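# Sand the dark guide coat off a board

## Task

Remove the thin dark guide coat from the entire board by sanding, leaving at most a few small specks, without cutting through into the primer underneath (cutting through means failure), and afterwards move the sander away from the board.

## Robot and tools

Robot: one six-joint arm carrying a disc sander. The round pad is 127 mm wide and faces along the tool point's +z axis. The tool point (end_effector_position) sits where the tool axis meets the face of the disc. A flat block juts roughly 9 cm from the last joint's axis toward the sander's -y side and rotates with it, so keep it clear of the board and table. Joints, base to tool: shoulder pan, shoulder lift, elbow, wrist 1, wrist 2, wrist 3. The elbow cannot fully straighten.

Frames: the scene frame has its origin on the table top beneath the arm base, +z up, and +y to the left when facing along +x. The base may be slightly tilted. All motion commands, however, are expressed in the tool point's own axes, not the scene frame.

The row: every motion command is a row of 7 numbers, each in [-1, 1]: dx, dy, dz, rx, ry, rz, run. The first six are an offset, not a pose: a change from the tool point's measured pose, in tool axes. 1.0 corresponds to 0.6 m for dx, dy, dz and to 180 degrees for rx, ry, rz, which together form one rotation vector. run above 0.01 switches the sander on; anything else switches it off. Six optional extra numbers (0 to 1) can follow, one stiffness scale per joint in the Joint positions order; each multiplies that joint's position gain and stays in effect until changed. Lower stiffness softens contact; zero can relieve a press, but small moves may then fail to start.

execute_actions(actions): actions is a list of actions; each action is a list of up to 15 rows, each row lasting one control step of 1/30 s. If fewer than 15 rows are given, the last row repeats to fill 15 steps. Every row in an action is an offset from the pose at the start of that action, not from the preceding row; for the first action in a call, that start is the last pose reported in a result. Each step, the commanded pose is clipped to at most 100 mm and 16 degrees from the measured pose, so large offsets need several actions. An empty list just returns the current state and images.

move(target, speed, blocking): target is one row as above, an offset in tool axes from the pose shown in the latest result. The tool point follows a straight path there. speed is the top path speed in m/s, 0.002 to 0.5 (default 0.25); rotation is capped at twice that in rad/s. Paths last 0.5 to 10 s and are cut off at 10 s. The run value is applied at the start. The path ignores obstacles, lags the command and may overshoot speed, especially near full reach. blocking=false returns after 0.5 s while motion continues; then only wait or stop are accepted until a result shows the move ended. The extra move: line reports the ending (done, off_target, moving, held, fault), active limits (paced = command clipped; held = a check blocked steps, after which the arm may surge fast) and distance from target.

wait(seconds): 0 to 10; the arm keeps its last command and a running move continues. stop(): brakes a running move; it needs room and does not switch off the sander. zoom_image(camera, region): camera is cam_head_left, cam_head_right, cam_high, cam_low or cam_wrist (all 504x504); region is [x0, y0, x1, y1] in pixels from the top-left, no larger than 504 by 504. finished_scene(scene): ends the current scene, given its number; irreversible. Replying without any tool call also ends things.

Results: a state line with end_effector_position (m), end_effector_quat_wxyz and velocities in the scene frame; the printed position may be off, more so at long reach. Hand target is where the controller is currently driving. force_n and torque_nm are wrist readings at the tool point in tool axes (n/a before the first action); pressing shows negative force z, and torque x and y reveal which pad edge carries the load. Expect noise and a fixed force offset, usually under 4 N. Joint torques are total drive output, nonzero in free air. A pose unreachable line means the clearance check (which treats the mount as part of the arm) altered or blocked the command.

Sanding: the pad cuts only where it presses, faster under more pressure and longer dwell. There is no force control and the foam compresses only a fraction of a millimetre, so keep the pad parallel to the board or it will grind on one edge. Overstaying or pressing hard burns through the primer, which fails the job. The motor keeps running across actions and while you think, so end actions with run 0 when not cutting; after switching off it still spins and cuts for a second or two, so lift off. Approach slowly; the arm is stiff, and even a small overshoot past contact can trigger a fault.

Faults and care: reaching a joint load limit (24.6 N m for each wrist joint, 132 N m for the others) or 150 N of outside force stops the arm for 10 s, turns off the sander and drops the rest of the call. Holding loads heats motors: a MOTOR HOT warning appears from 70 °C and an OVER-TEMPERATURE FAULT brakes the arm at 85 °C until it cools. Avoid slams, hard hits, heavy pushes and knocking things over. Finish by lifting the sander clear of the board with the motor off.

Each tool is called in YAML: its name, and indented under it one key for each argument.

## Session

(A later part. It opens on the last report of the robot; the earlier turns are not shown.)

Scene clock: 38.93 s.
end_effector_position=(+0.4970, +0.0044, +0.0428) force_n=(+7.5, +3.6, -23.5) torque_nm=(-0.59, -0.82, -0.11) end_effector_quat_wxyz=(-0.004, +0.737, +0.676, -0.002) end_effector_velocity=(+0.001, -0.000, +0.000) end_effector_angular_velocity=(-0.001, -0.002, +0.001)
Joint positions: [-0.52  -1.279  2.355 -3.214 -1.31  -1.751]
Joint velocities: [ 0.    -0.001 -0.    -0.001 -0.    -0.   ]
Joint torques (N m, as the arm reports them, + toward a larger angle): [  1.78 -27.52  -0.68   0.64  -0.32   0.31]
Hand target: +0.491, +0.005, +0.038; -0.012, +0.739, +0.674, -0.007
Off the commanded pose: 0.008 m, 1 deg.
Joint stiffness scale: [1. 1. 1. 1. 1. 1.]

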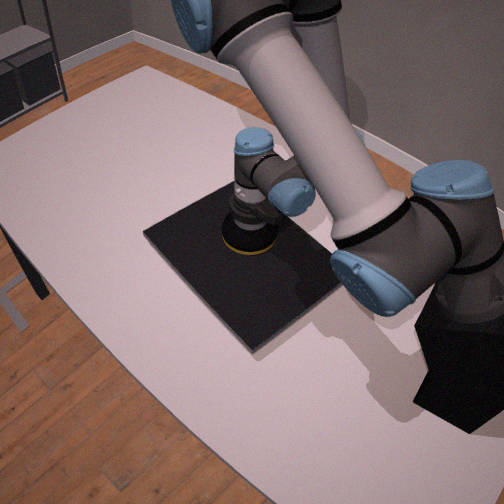

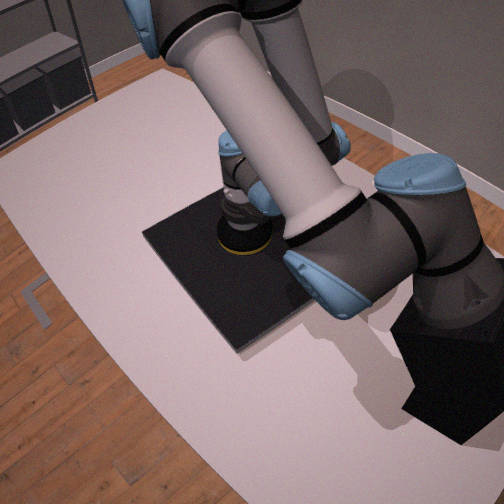

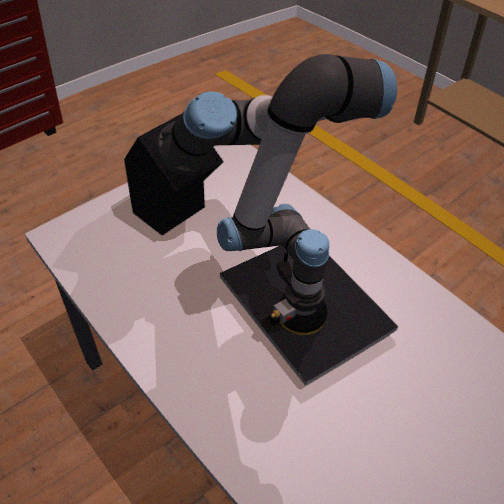

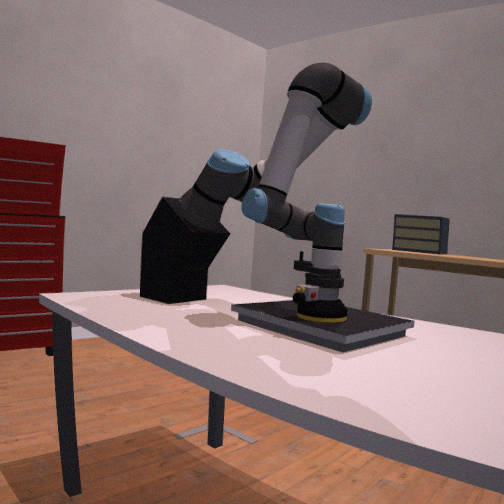

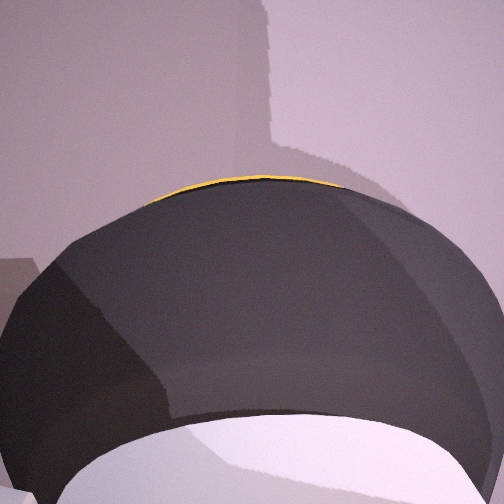

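execute_actions:
  actions:
    - [[0.0009,-0.0100,0.01005,0.0043,0.0010,0.0015,0]]
    - [[0.0009,-0.0129,0.01005,0.0070,0.0015,0.0015,0]]

wait:
  seconds: 0

Scene clock: 41.57 s.
end_effector_position=(+0.4973, +0.0044, +0.0426) force_n=(+7.0, +2.1, -37.8) torque_nm=(+0.29, -0.66, +0.01) end_effector_quat_wxyz=(-0.002, +0.737, +0.676, -0.001) end_effector_velocity=(+0.000, -0.000, +0.000) end_effector_angular_velocity=(-0.001, +0.000, +0.000)
Joint positions: [-0.519 -1.277  2.356 -3.221 -1.31  -1.749]
Joint velocities: [ 0.    -0.001 -0.     0.001 -0.001  0.   ]
Joint torques (N m, as the arm reports them, + toward a larger angle): [  2.84 -23.44  -0.72   0.11  -0.19   0.08]
Hand target: +0.490, +0.006, +0.037; -0.012, +0.739, +0.674, -0.006
Off the commanded pose: 0.010 m, 1 deg.
Joint stiffness scale: [1. 1. 1. 1. 1. 1.]

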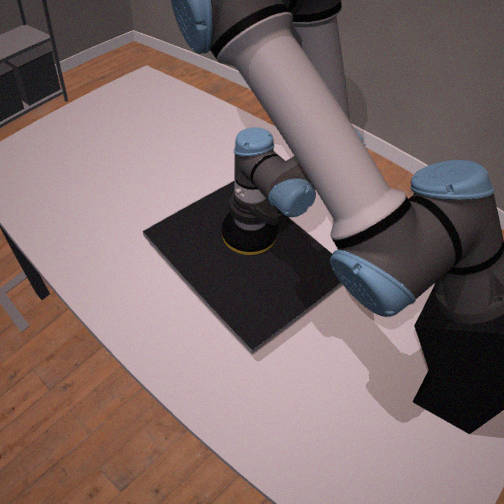

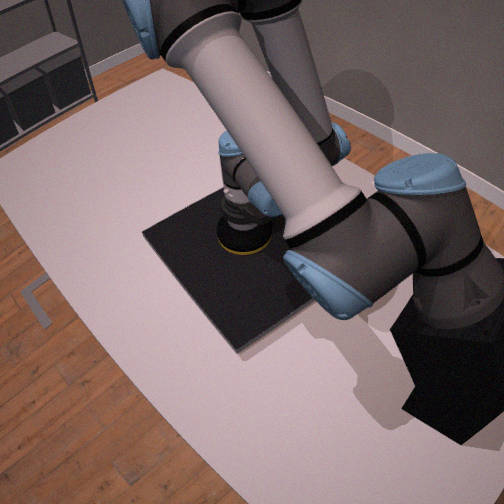

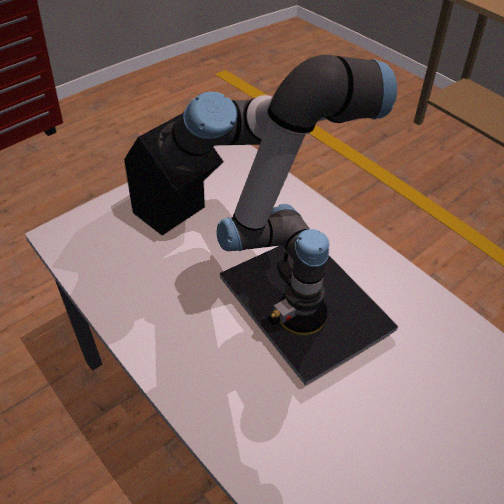

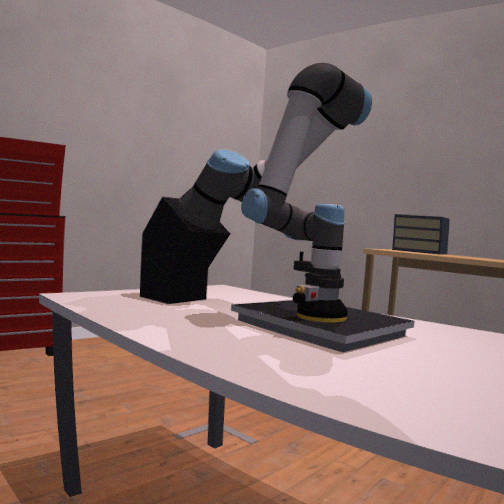

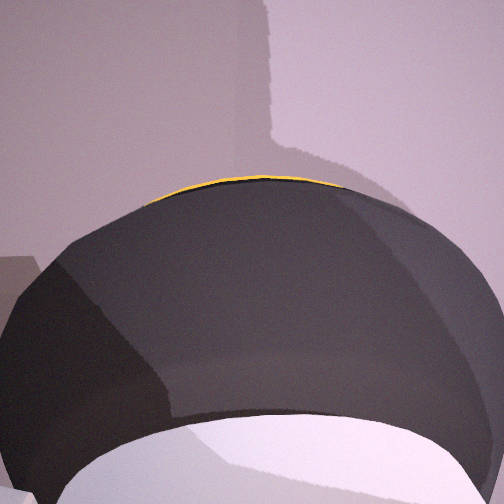

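Scene clock: 41.57 s.
end_effector_position=(+0.4973, +0.0044, +0.0426) force_n=(+7.0, +2.1, -37.8) torque_nm=(+0.29, -0.66, +0.01) end_effector_quat_wxyz=(-0.002, +0.737, +0.676, -0.001) end_effector_velocity=(+0.000, -0.000, +0.000) end_effector_angular_velocity=(-0.001, +0.000, +0.000)
Joint positions: [-0.519 -1.277  2.356 -3.221 -1.31  -1.749]
Joint velocities: [ 0.    -0.001 -0.     0.001 -0.001  0.   ]
Joint torques (N m, as the arm reports them, + toward a larger angle): [  2.84 -23.44  -0.72   0.11  -0.19   0.08]
Hand target: +0.490, +0.006, +0.037; -0.012, +0.739, +0.674, -0.006
Off the commanded pose: 0.010 m, 1 deg.
Joint stiffness scale: [1. 1. 1. 1. 1. 1.]

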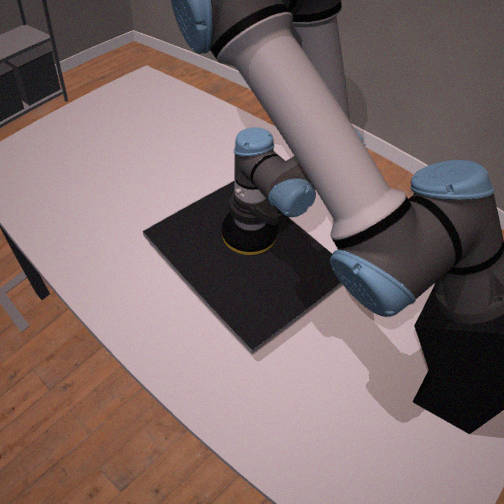

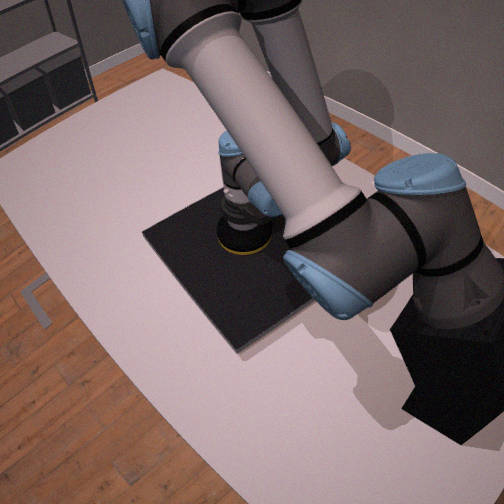

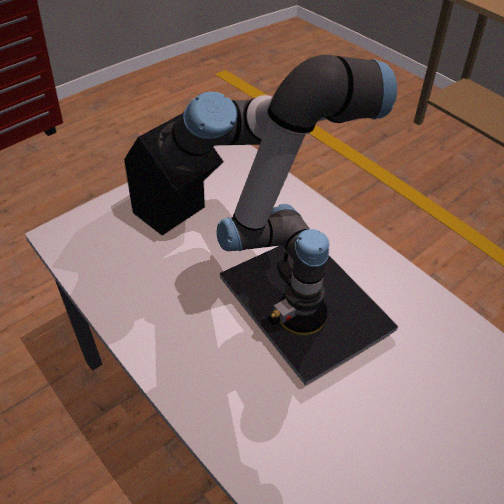

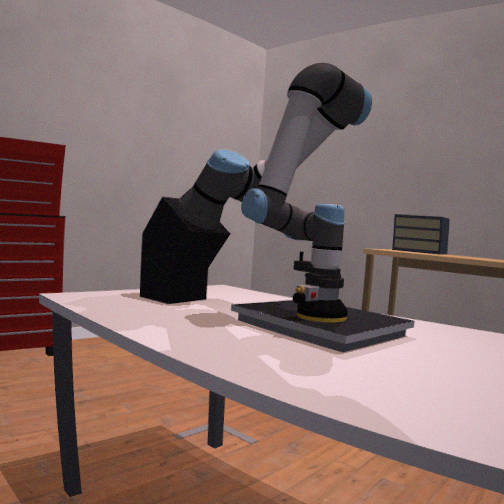

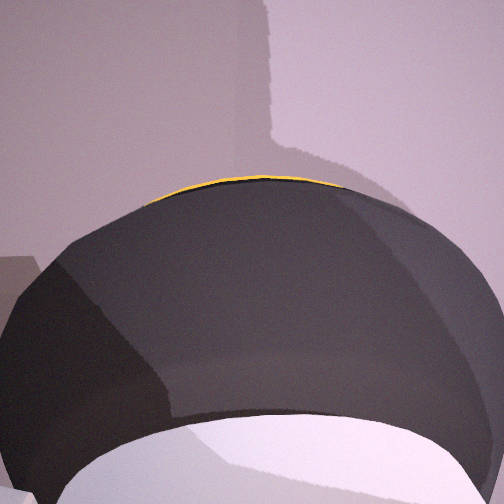

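zoom_image:
  camera: "cam_high"
  region: [210, 220, 410, 400]

zoom_image:
  camera: "cam_head_left"
  region: [130, 160, 360, 360]

Region (210, 220, 410, 400) of cam_high's 504x504 image, scaled by 2.520, with more detail than that image has; it fills the top 454 rows of this view, and the rest is white.

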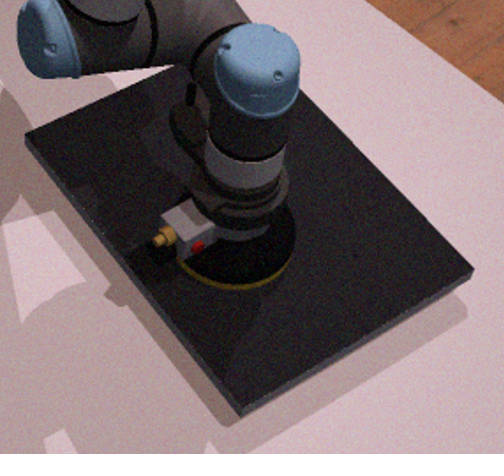

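Region (130, 160, 360, 360) of cam_head_left's 504x504 image, scaled by 2.191, with more detail than that image has; it fills the top 438 rows of this view, and the rest is white.

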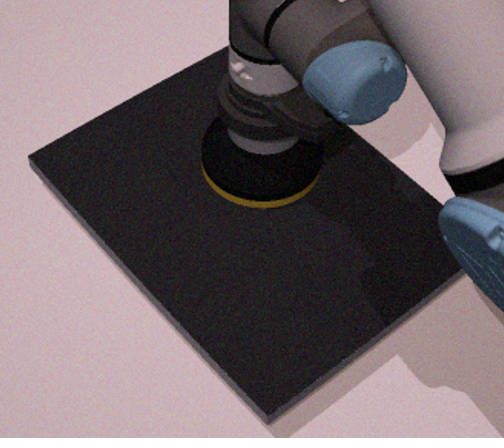

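move:
  target: [0.2467, -0.0133, 0.012, 0.0075, -0.0020, 0.0009, 1]
  speed: 0.04
  blocking: false

wait:
  seconds: 1.5

wait:
  seconds: 1.6

wait:
  seconds: 2

execute_actions:
  actions:
    - [[0,0,-0.02,0,0,0,0]]

Scene clock: 52.83 s.
end_effector_position=(+0.4981, +0.0175, +0.0431) force_n=(+2.7, +4.1, -9.2) torque_nm=(+0.37, -0.50, +0.08) end_effector_quat_wxyz=(-0.002, +0.737, +0.676, -0.000) end_effector_velocity=(+0.004, +0.040, -0.000) end_effector_angular_velocity=(-0.001, -0.001, +0.002)
Joint positions: [-0.488 -1.279  2.355 -3.225 -1.327 -1.722]
Joint velocities: [ 0.099 -0.001 -0.013 -0.007 -0.055  0.084]
Joint torques (N m, as the arm reports them, + toward a larger angle): [  3.89 -33.74  -4.17  -2.31  -0.61   0.66]
Hand target: +0.498, +0.024, +0.042; -0.003, +0.737, +0.675, -0.002
Off the commanded pose: 0.135 m, 1 deg.
Joint stiffness scale: [1. 1. 1. 1. 1. 1.]
move: running

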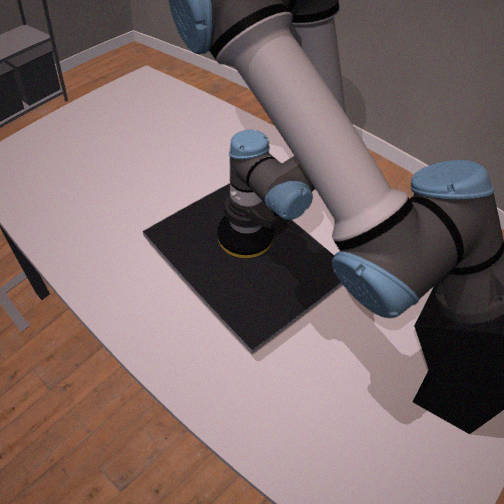

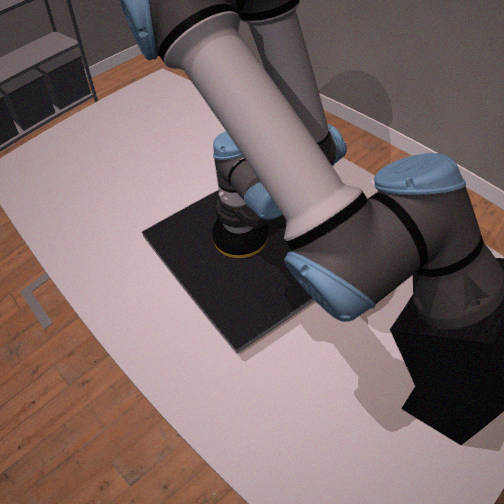

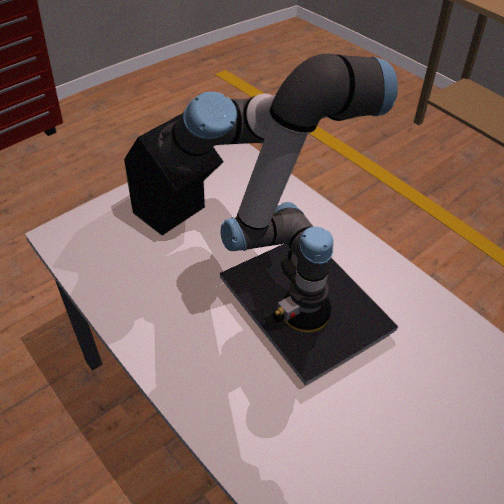

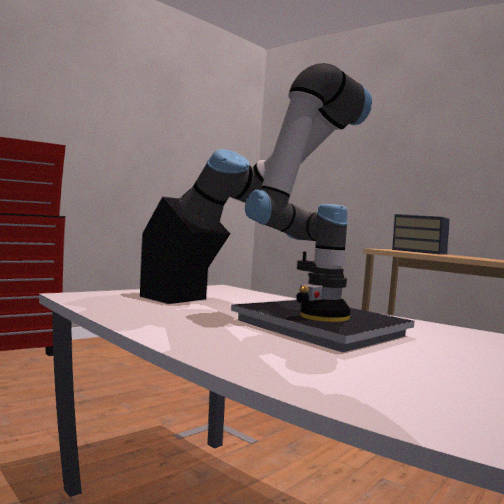

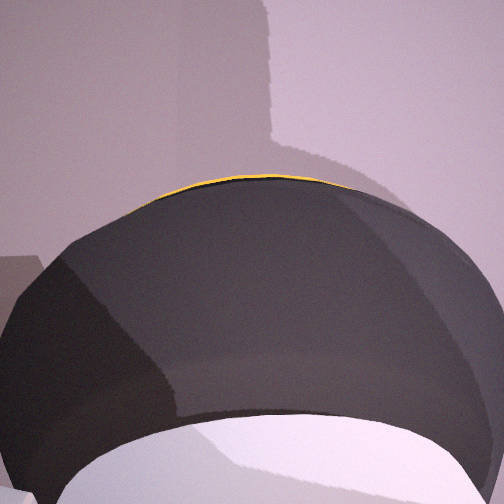

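Scene clock: 54.33 s.
end_effector_position=(+0.5031, +0.0776, +0.0431) force_n=(-1.6, -0.7, -16.6) torque_nm=(-0.35, +0.29, -0.30) end_effector_quat_wxyz=(-0.002, +0.737, +0.676, -0.001) end_effector_velocity=(+0.003, +0.041, +0.000) end_effector_angular_velocity=(+0.000, +0.000, -0.000)
Joint positions: [-0.338 -1.277  2.325 -3.222 -1.413 -1.596]
Joint velocities: [ 0.1    0.005 -0.027  0.009 -0.056  0.083]
Joint torques (N m, as the arm reports them, + toward a larger angle): [  6.69 -28.99  -4.05  -1.24  -0.85   0.44]
Hand target: +0.500, +0.084, +0.039; -0.006, +0.738, +0.675, -0.006
Off the commanded pose: 0.075 m, 1 deg.
Joint stiffness scale: [1. 1. 1. 1. 1. 1.]
earlier move: running
wait: 1.50 s; no rest

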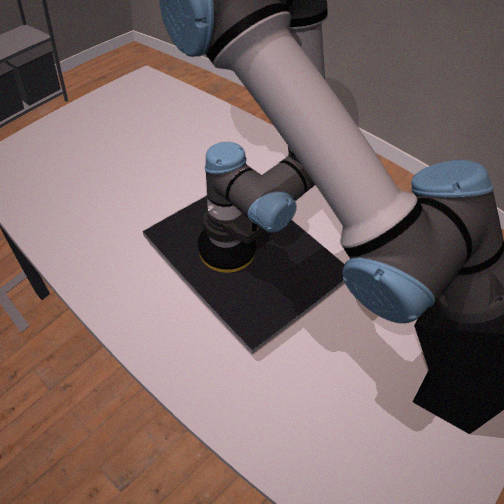

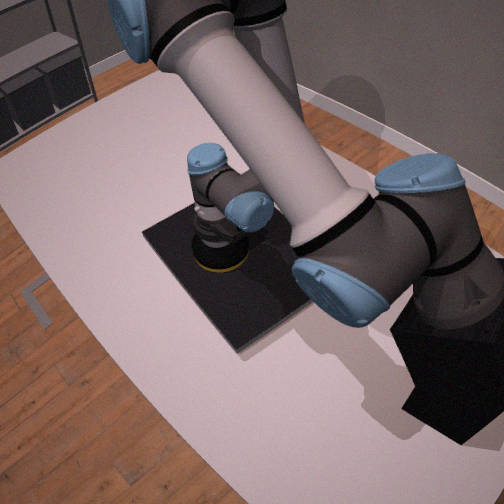

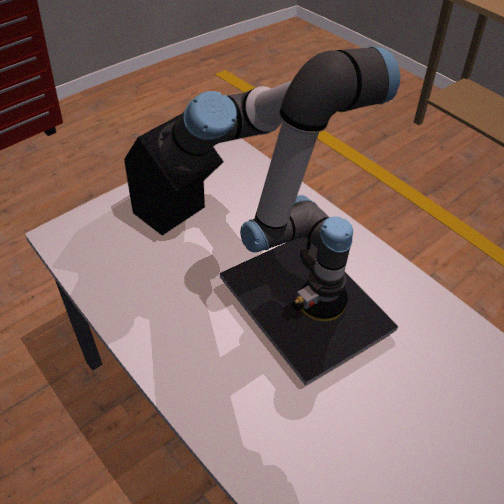

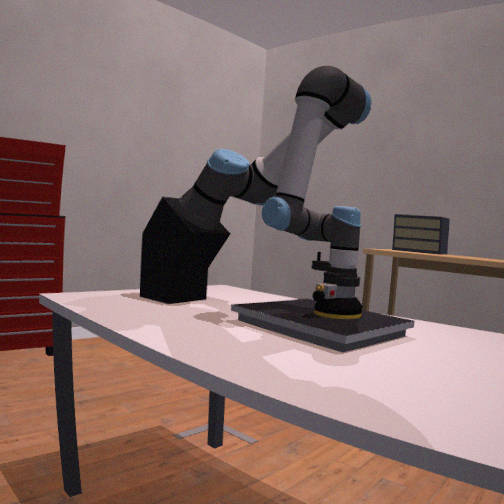

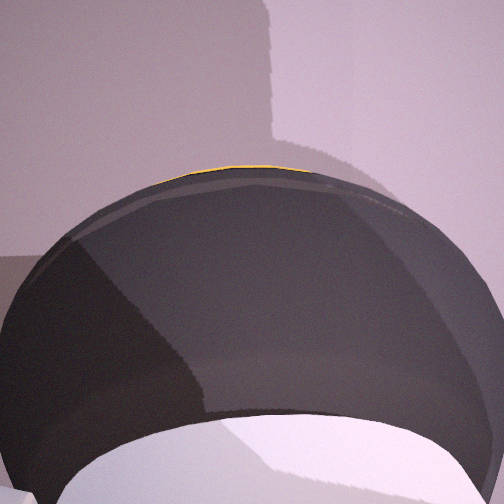

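Scene clock: 55.93 s.
end_effector_position=(+0.5085, +0.1423, +0.0430) force_n=(-3.2, +3.7, -32.4) torque_nm=(+0.41, +0.50, -0.32) end_effector_quat_wxyz=(-0.002, +0.737, +0.676, -0.002) end_effector_velocity=(+0.003, +0.040, -0.000) end_effector_angular_velocity=(+0.001, +0.004, +0.000)
Joint positions: [-0.181 -1.262  2.269 -3.195 -1.503 -1.466]
Joint velocities: [ 0.096  0.013 -0.042  0.028 -0.055  0.078]
Joint torques (N m, as the arm reports them, + toward a larger angle): [  8.89 -27.31  -2.85  -0.15  -0.66   0.46]
Hand target: +0.502, +0.147, +0.036; -0.008, +0.738, +0.675, -0.010
Off the commanded pose: 0.014 m, 1 deg.
Joint stiffness scale: [1. 1. 1. 1. 1. 1.]
earlier move: running
wait: 1.60 s; no rest

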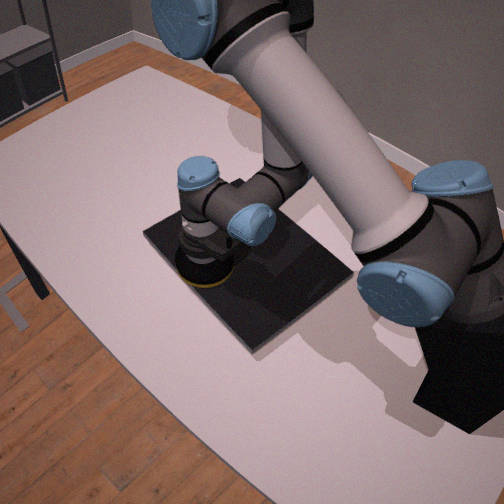

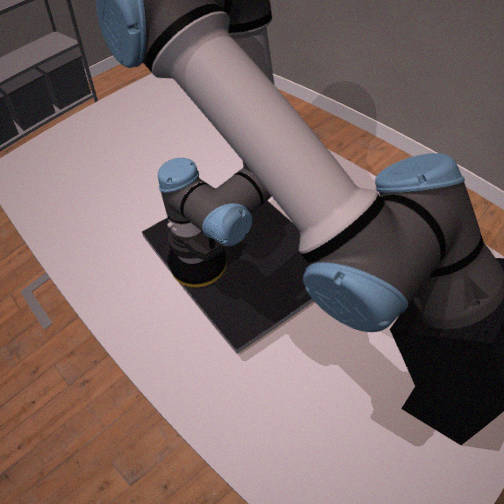

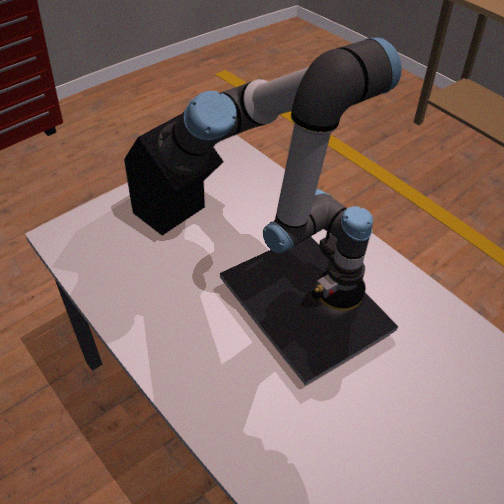

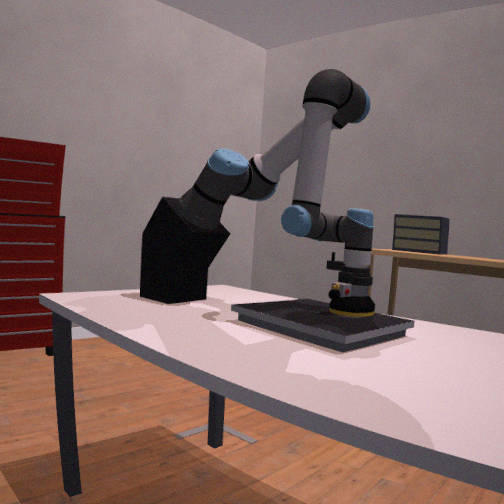

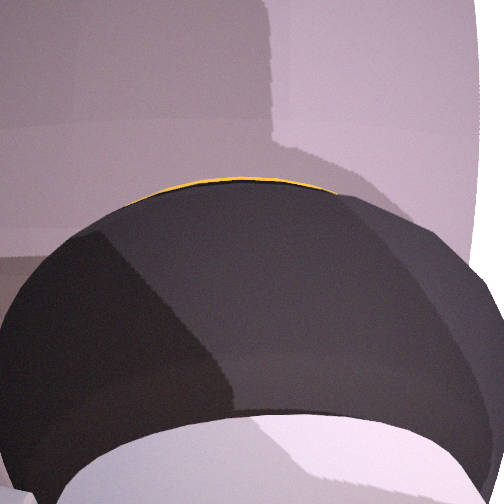

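Scene clock: 56.40 s.
end_effector_position=(+0.5093, +0.1531, +0.0429) force_n=(-3.4, -1.2, -26.2) torque_nm=(-0.68, +0.49, -0.15) end_effector_quat_wxyz=(-0.002, +0.738, +0.675, -0.002) end_effector_velocity=(-0.000, -0.001, -0.000) end_effector_angular_velocity=(-0.002, +0.003, -0.008)
Joint positions: [-0.155 -1.258  2.257 -3.187 -1.518 -1.443]
Joint velocities: [-0.    -0.    -0.001  0.004 -0.002  0.008]
Joint torques (N m, as the arm reports them, + toward a larger angle): [  7.07 -25.86  -3.43  -0.14  -0.75   0.5 ]
Hand target: +0.502, +0.152, +0.036; -0.009, +0.738, +0.674, -0.011
Off the commanded pose: 0.010 m, 1 deg.
Joint stiffness scale: [1. 1. 1. 1. 1. 1.]
earlier move: off_target
wait: 0.47 of 2 s (the move ended)

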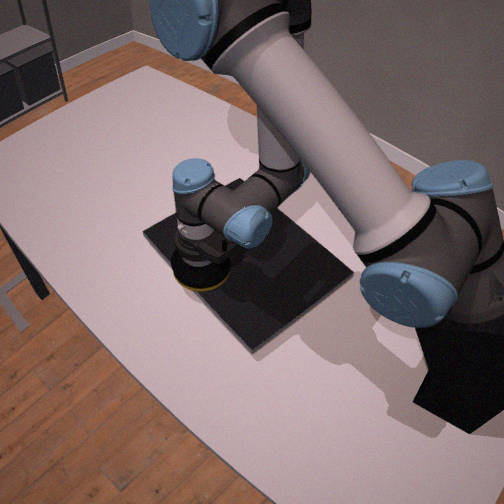

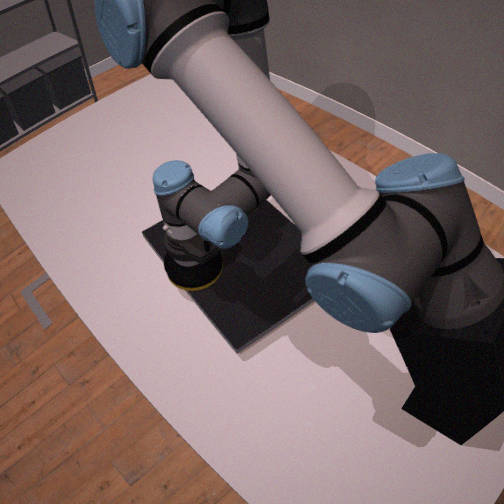

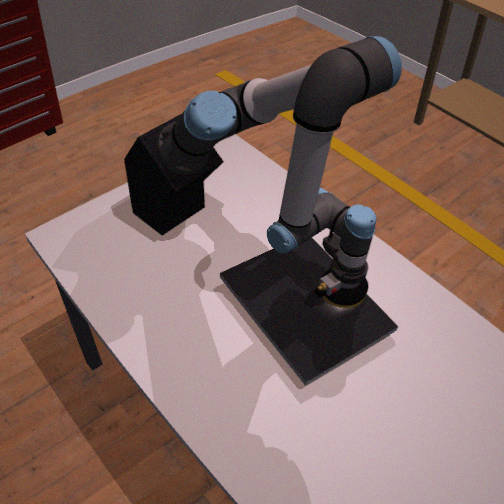

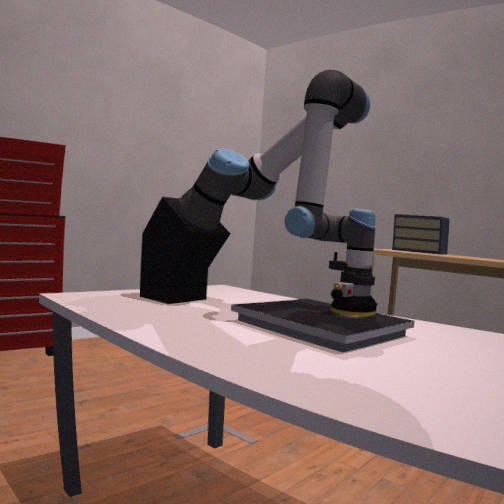

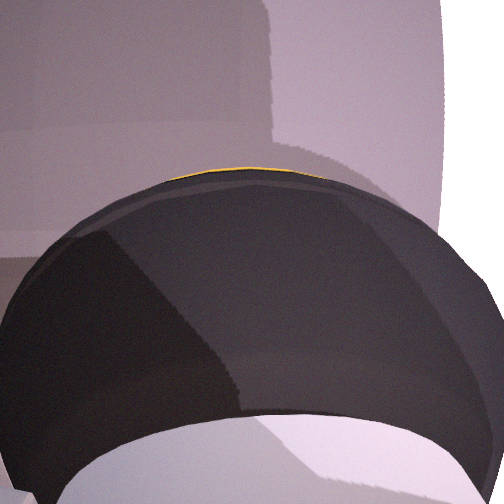

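Scene clock: 56.90 s.
end_effector_position=(+0.5107, +0.1538, +0.0546) force_n=(+3.8, +4.5, -1.4) torque_nm=(+0.63, -0.45, -0.24) end_effector_quat_wxyz=(-0.001, +0.737, +0.676, -0.001) end_effector_velocity=(-0.003, -0.000, -0.001) end_effector_angular_velocity=(-0.000, +0.009, +0.000)
Joint positions: [-0.155 -1.293  2.267 -3.164 -1.518 -1.444]
Joint velocities: [ 0.    -0.     0.002  0.007  0.    -0.001]
Joint torques (N m, as the arm reports them, + toward a larger angle): [  6.37 -41.19  -1.57  -2.64   0.28  -0.24]
Hand target: +0.509, +0.153, +0.055; -0.002, +0.738, +0.675, -0.002
Off the commanded pose: 0.001 m, 0 deg.
Joint stiffness scale: [1. 1. 1. 1. 1. 1.]

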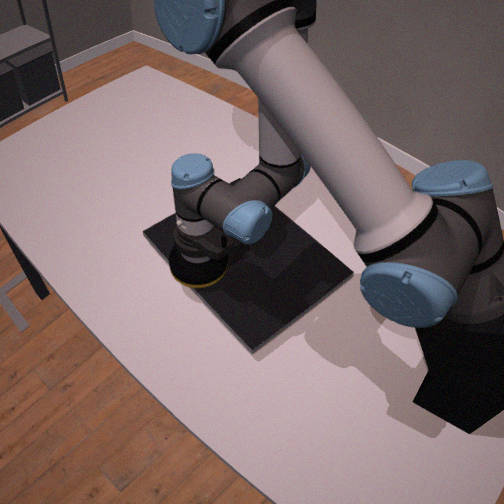

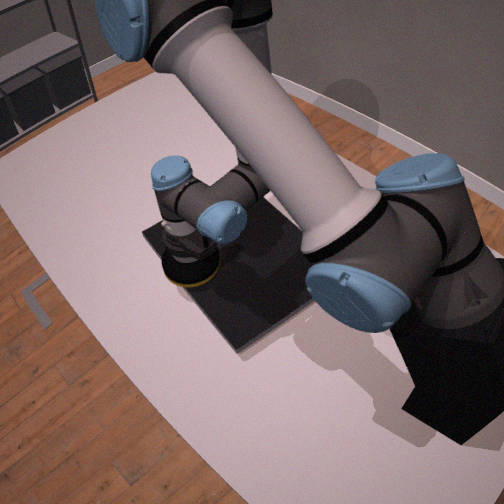

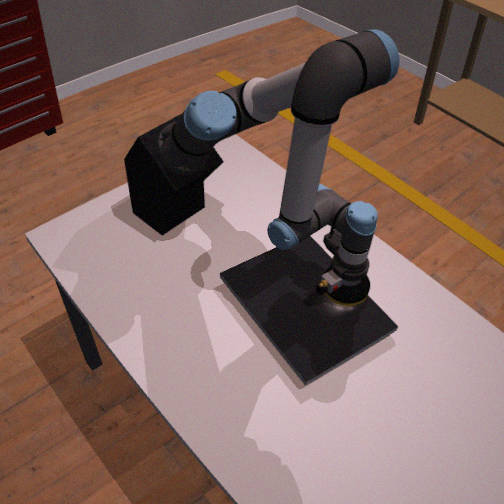

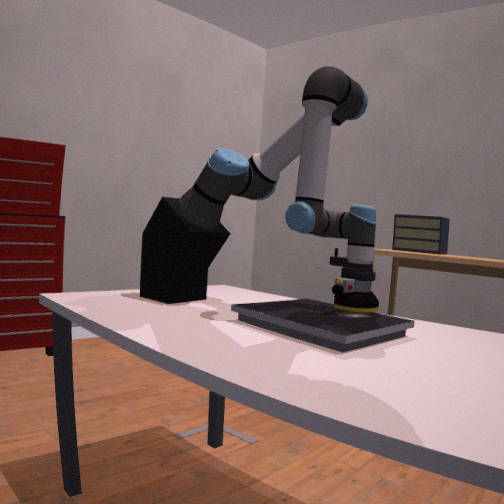

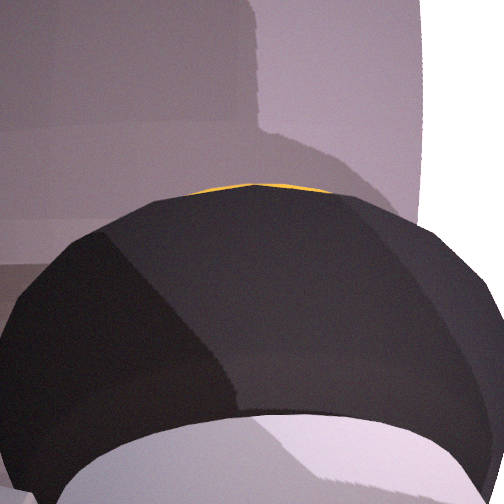

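zoom_image:
  camera: "cam_high"
  region: [210, 220, 410, 400]

zoom_image:
  camera: "cam_head_left"
  region: [130, 160, 360, 360]

Region (210, 220, 410, 400) of cam_high's 504x504 image, scaled by 2.520, with more detail than that image has; it fills the top 454 rows of this view, and the rest is white.

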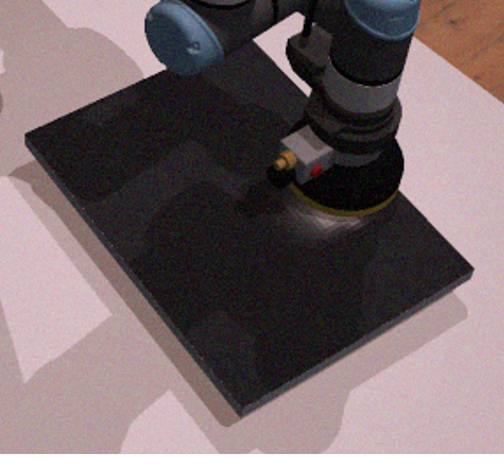

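Region (130, 160, 360, 360) of cam_head_left's 504x504 image, scaled by 2.191, with more detail than that image has; it fills the top 438 rows of this view, and the rest is white.

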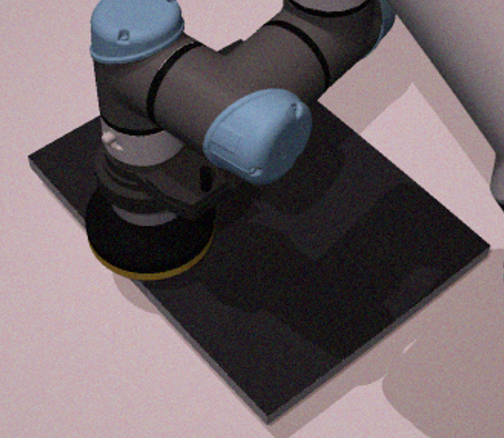

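move:
  target: [-0.375, -0.3598, 0, 0, 0, 0, 0]
  speed: 0.25

zoom_image:
  camera: "cam_high"
  region: [210, 220, 410, 400]

zoom_image:
  camera: "cam_head_left"
  region: [130, 160, 360, 360]

Scene clock: 61.00 s.
end_effector_position=(+0.3177, -0.0086, +0.0566) force_n=(+2.3, -2.7, -1.7) torque_nm=(-0.63, -0.07, -0.26) end_effector_quat_wxyz=(-0.013, +0.746, +0.665, -0.026) end_effector_velocity=(-0.000, -0.000, -0.000) end_effector_angular_velocity=(-0.000, +0.001, -0.002)
Joint positions: [-0.738 -1.056  2.788 -3.77  -1.237 -1.934]
Joint velocities: [-0.     0.    -0.     0.    -0.     0.001]
Joint torques (N m, as the arm reports them, + toward a larger angle): [  0.21 -26.87   7.88  -2.79  -0.26   0.53]
Hand target: +0.319, -0.009, +0.056; -0.012, +0.746, +0.666, -0.026
Off the commanded pose: 0.060 m, 4 deg.
Joint stiffness scale: [1. 1. 1. 1. 1. 1.]
move: held; limits=held; held on 13 of 50 steps, including the last
pose unreachable: on one or more control steps of this call, first in action 0 (counted from 0), an arm could not follow its commanded pose, so it was not sent that pose on those steps. On the call's last step it was still not sent that pose. It may still have moved: this result reports where it is.
cause: the commanded pose would bring two parts of the arm too close to each other (joints 3 (elbow) and 4 (wrist 1) lie between them).

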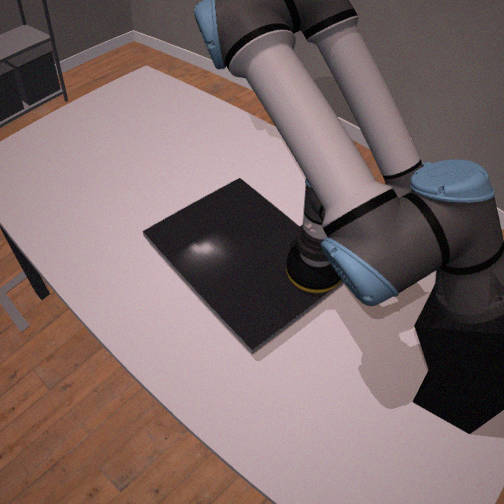

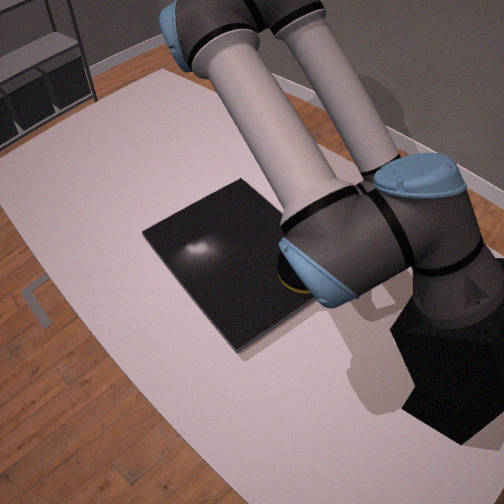

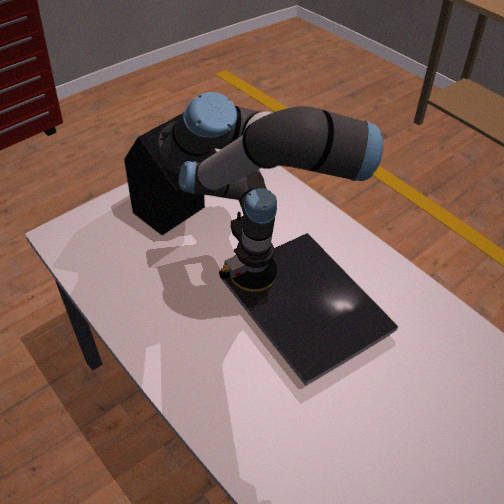

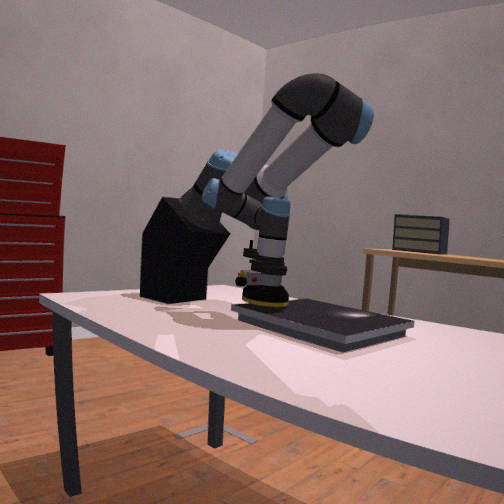

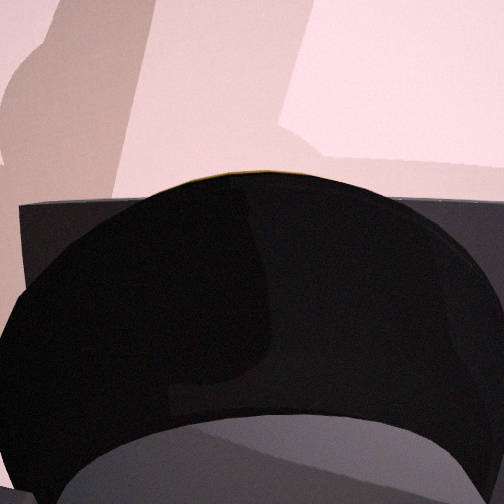

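Region (210, 220, 410, 400) of cam_high's 504x504 image, scaled by 2.520, with more detail than that image has; it fills the top 454 rows of this view, and the rest is white.

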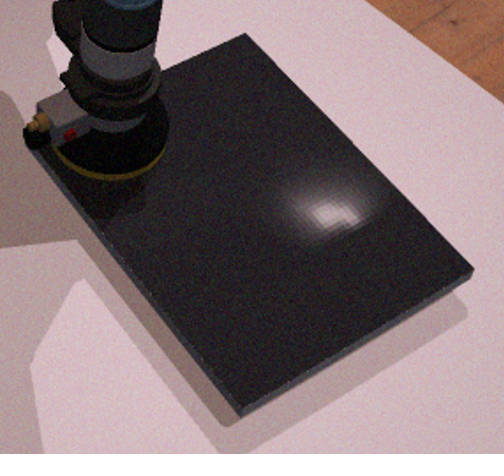

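Region (130, 160, 360, 360) of cam_head_left's 504x504 image, scaled by 2.191, with more detail than that image has; it fills the top 438 rows of this view, and the rest is white.

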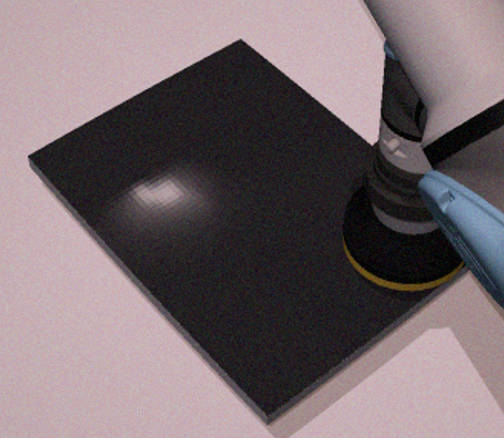

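move:
  target: [0.3045, 0.1493, -0.3756, 0, 0.19, 0, 0]
  speed: 0.35

Scene clock: 87.60 s.
end_effector_position=(+0.3195, -0.0070, +0.0583) force_n=(+0.4, -0.6, +0.9) torque_nm=(-0.14, +0.06, -0.30) end_effector_quat_wxyz=(-0.015, +0.746, +0.665, -0.023) end_effector_velocity=(-0.000, -0.000, -0.000) end_effector_angular_velocity=(+0.000, +0.001, -0.000)
Joint positions: [-0.738 -1.072  2.789 -3.754 -1.231 -1.934]
Joint velocities: [-0.     0.    -0.     0.001 -0.    -0.   ]
Joint torques (N m, as the arm reports them, + toward a larger angle): [ -0.22 -24.55   8.89  -3.09  -0.47   0.11]
Hand target: +0.319, -0.007, +0.058; -0.016, +0.746, +0.665, -0.024
Off the commanded pose: 0.301 m, 34 deg; position and orientation clipped at the last step of the last action.
Joint stiffness scale: [1. 1. 1. 1. 1. 1.]
move: held; limits=paced,held; held on 31 of 37 steps, including the last
pose unreachable: on one or more control steps of this call, first in action 0 (counted from 0), an arm could not follow its commanded pose, so it was not sent that pose on those steps. On the call's last step it was still not sent that pose. It may still have moved: this result reports where it is.
cause: the commanded pose would bring two parts of the arm too close to each other (joints 3 (elbow) and 4 (wrist 1) lie between them).

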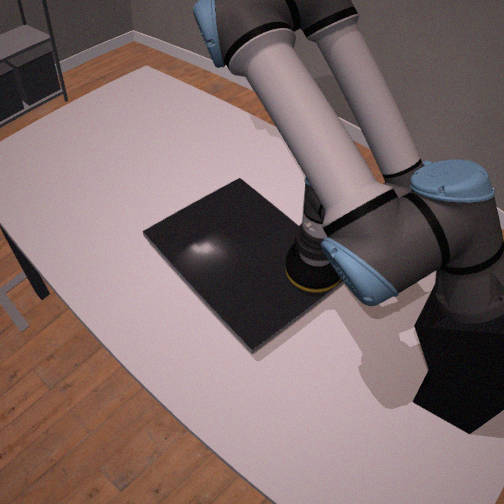

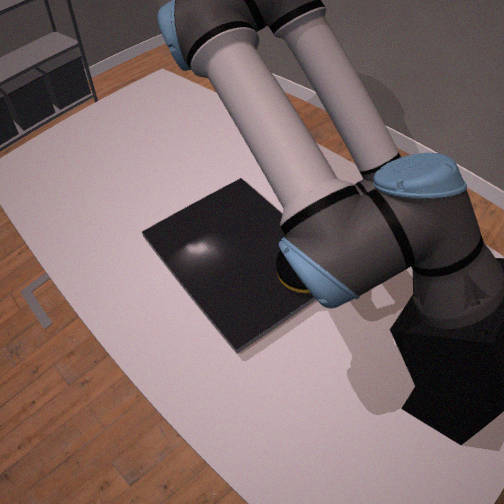

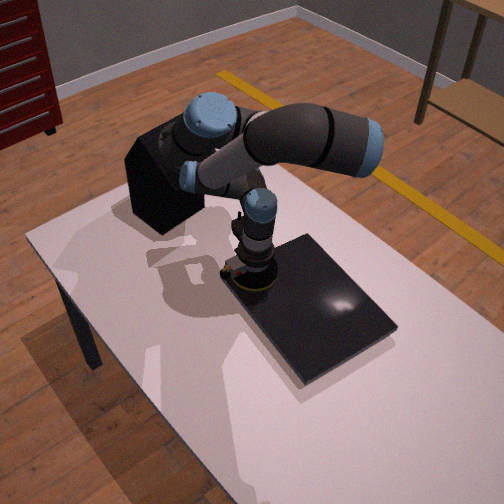

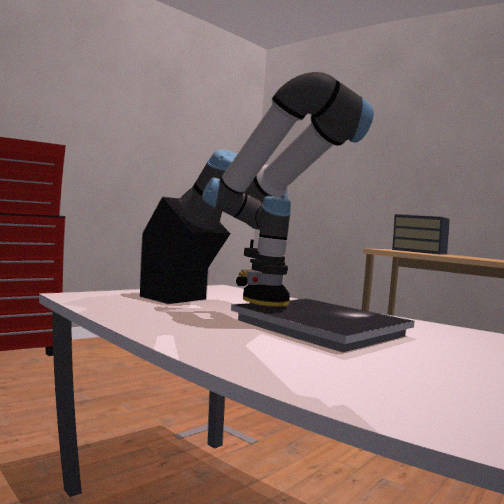

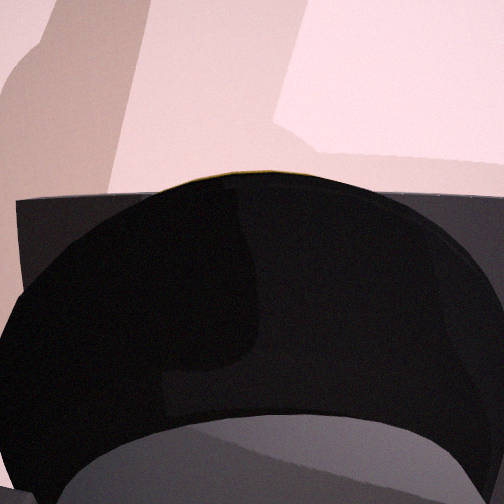

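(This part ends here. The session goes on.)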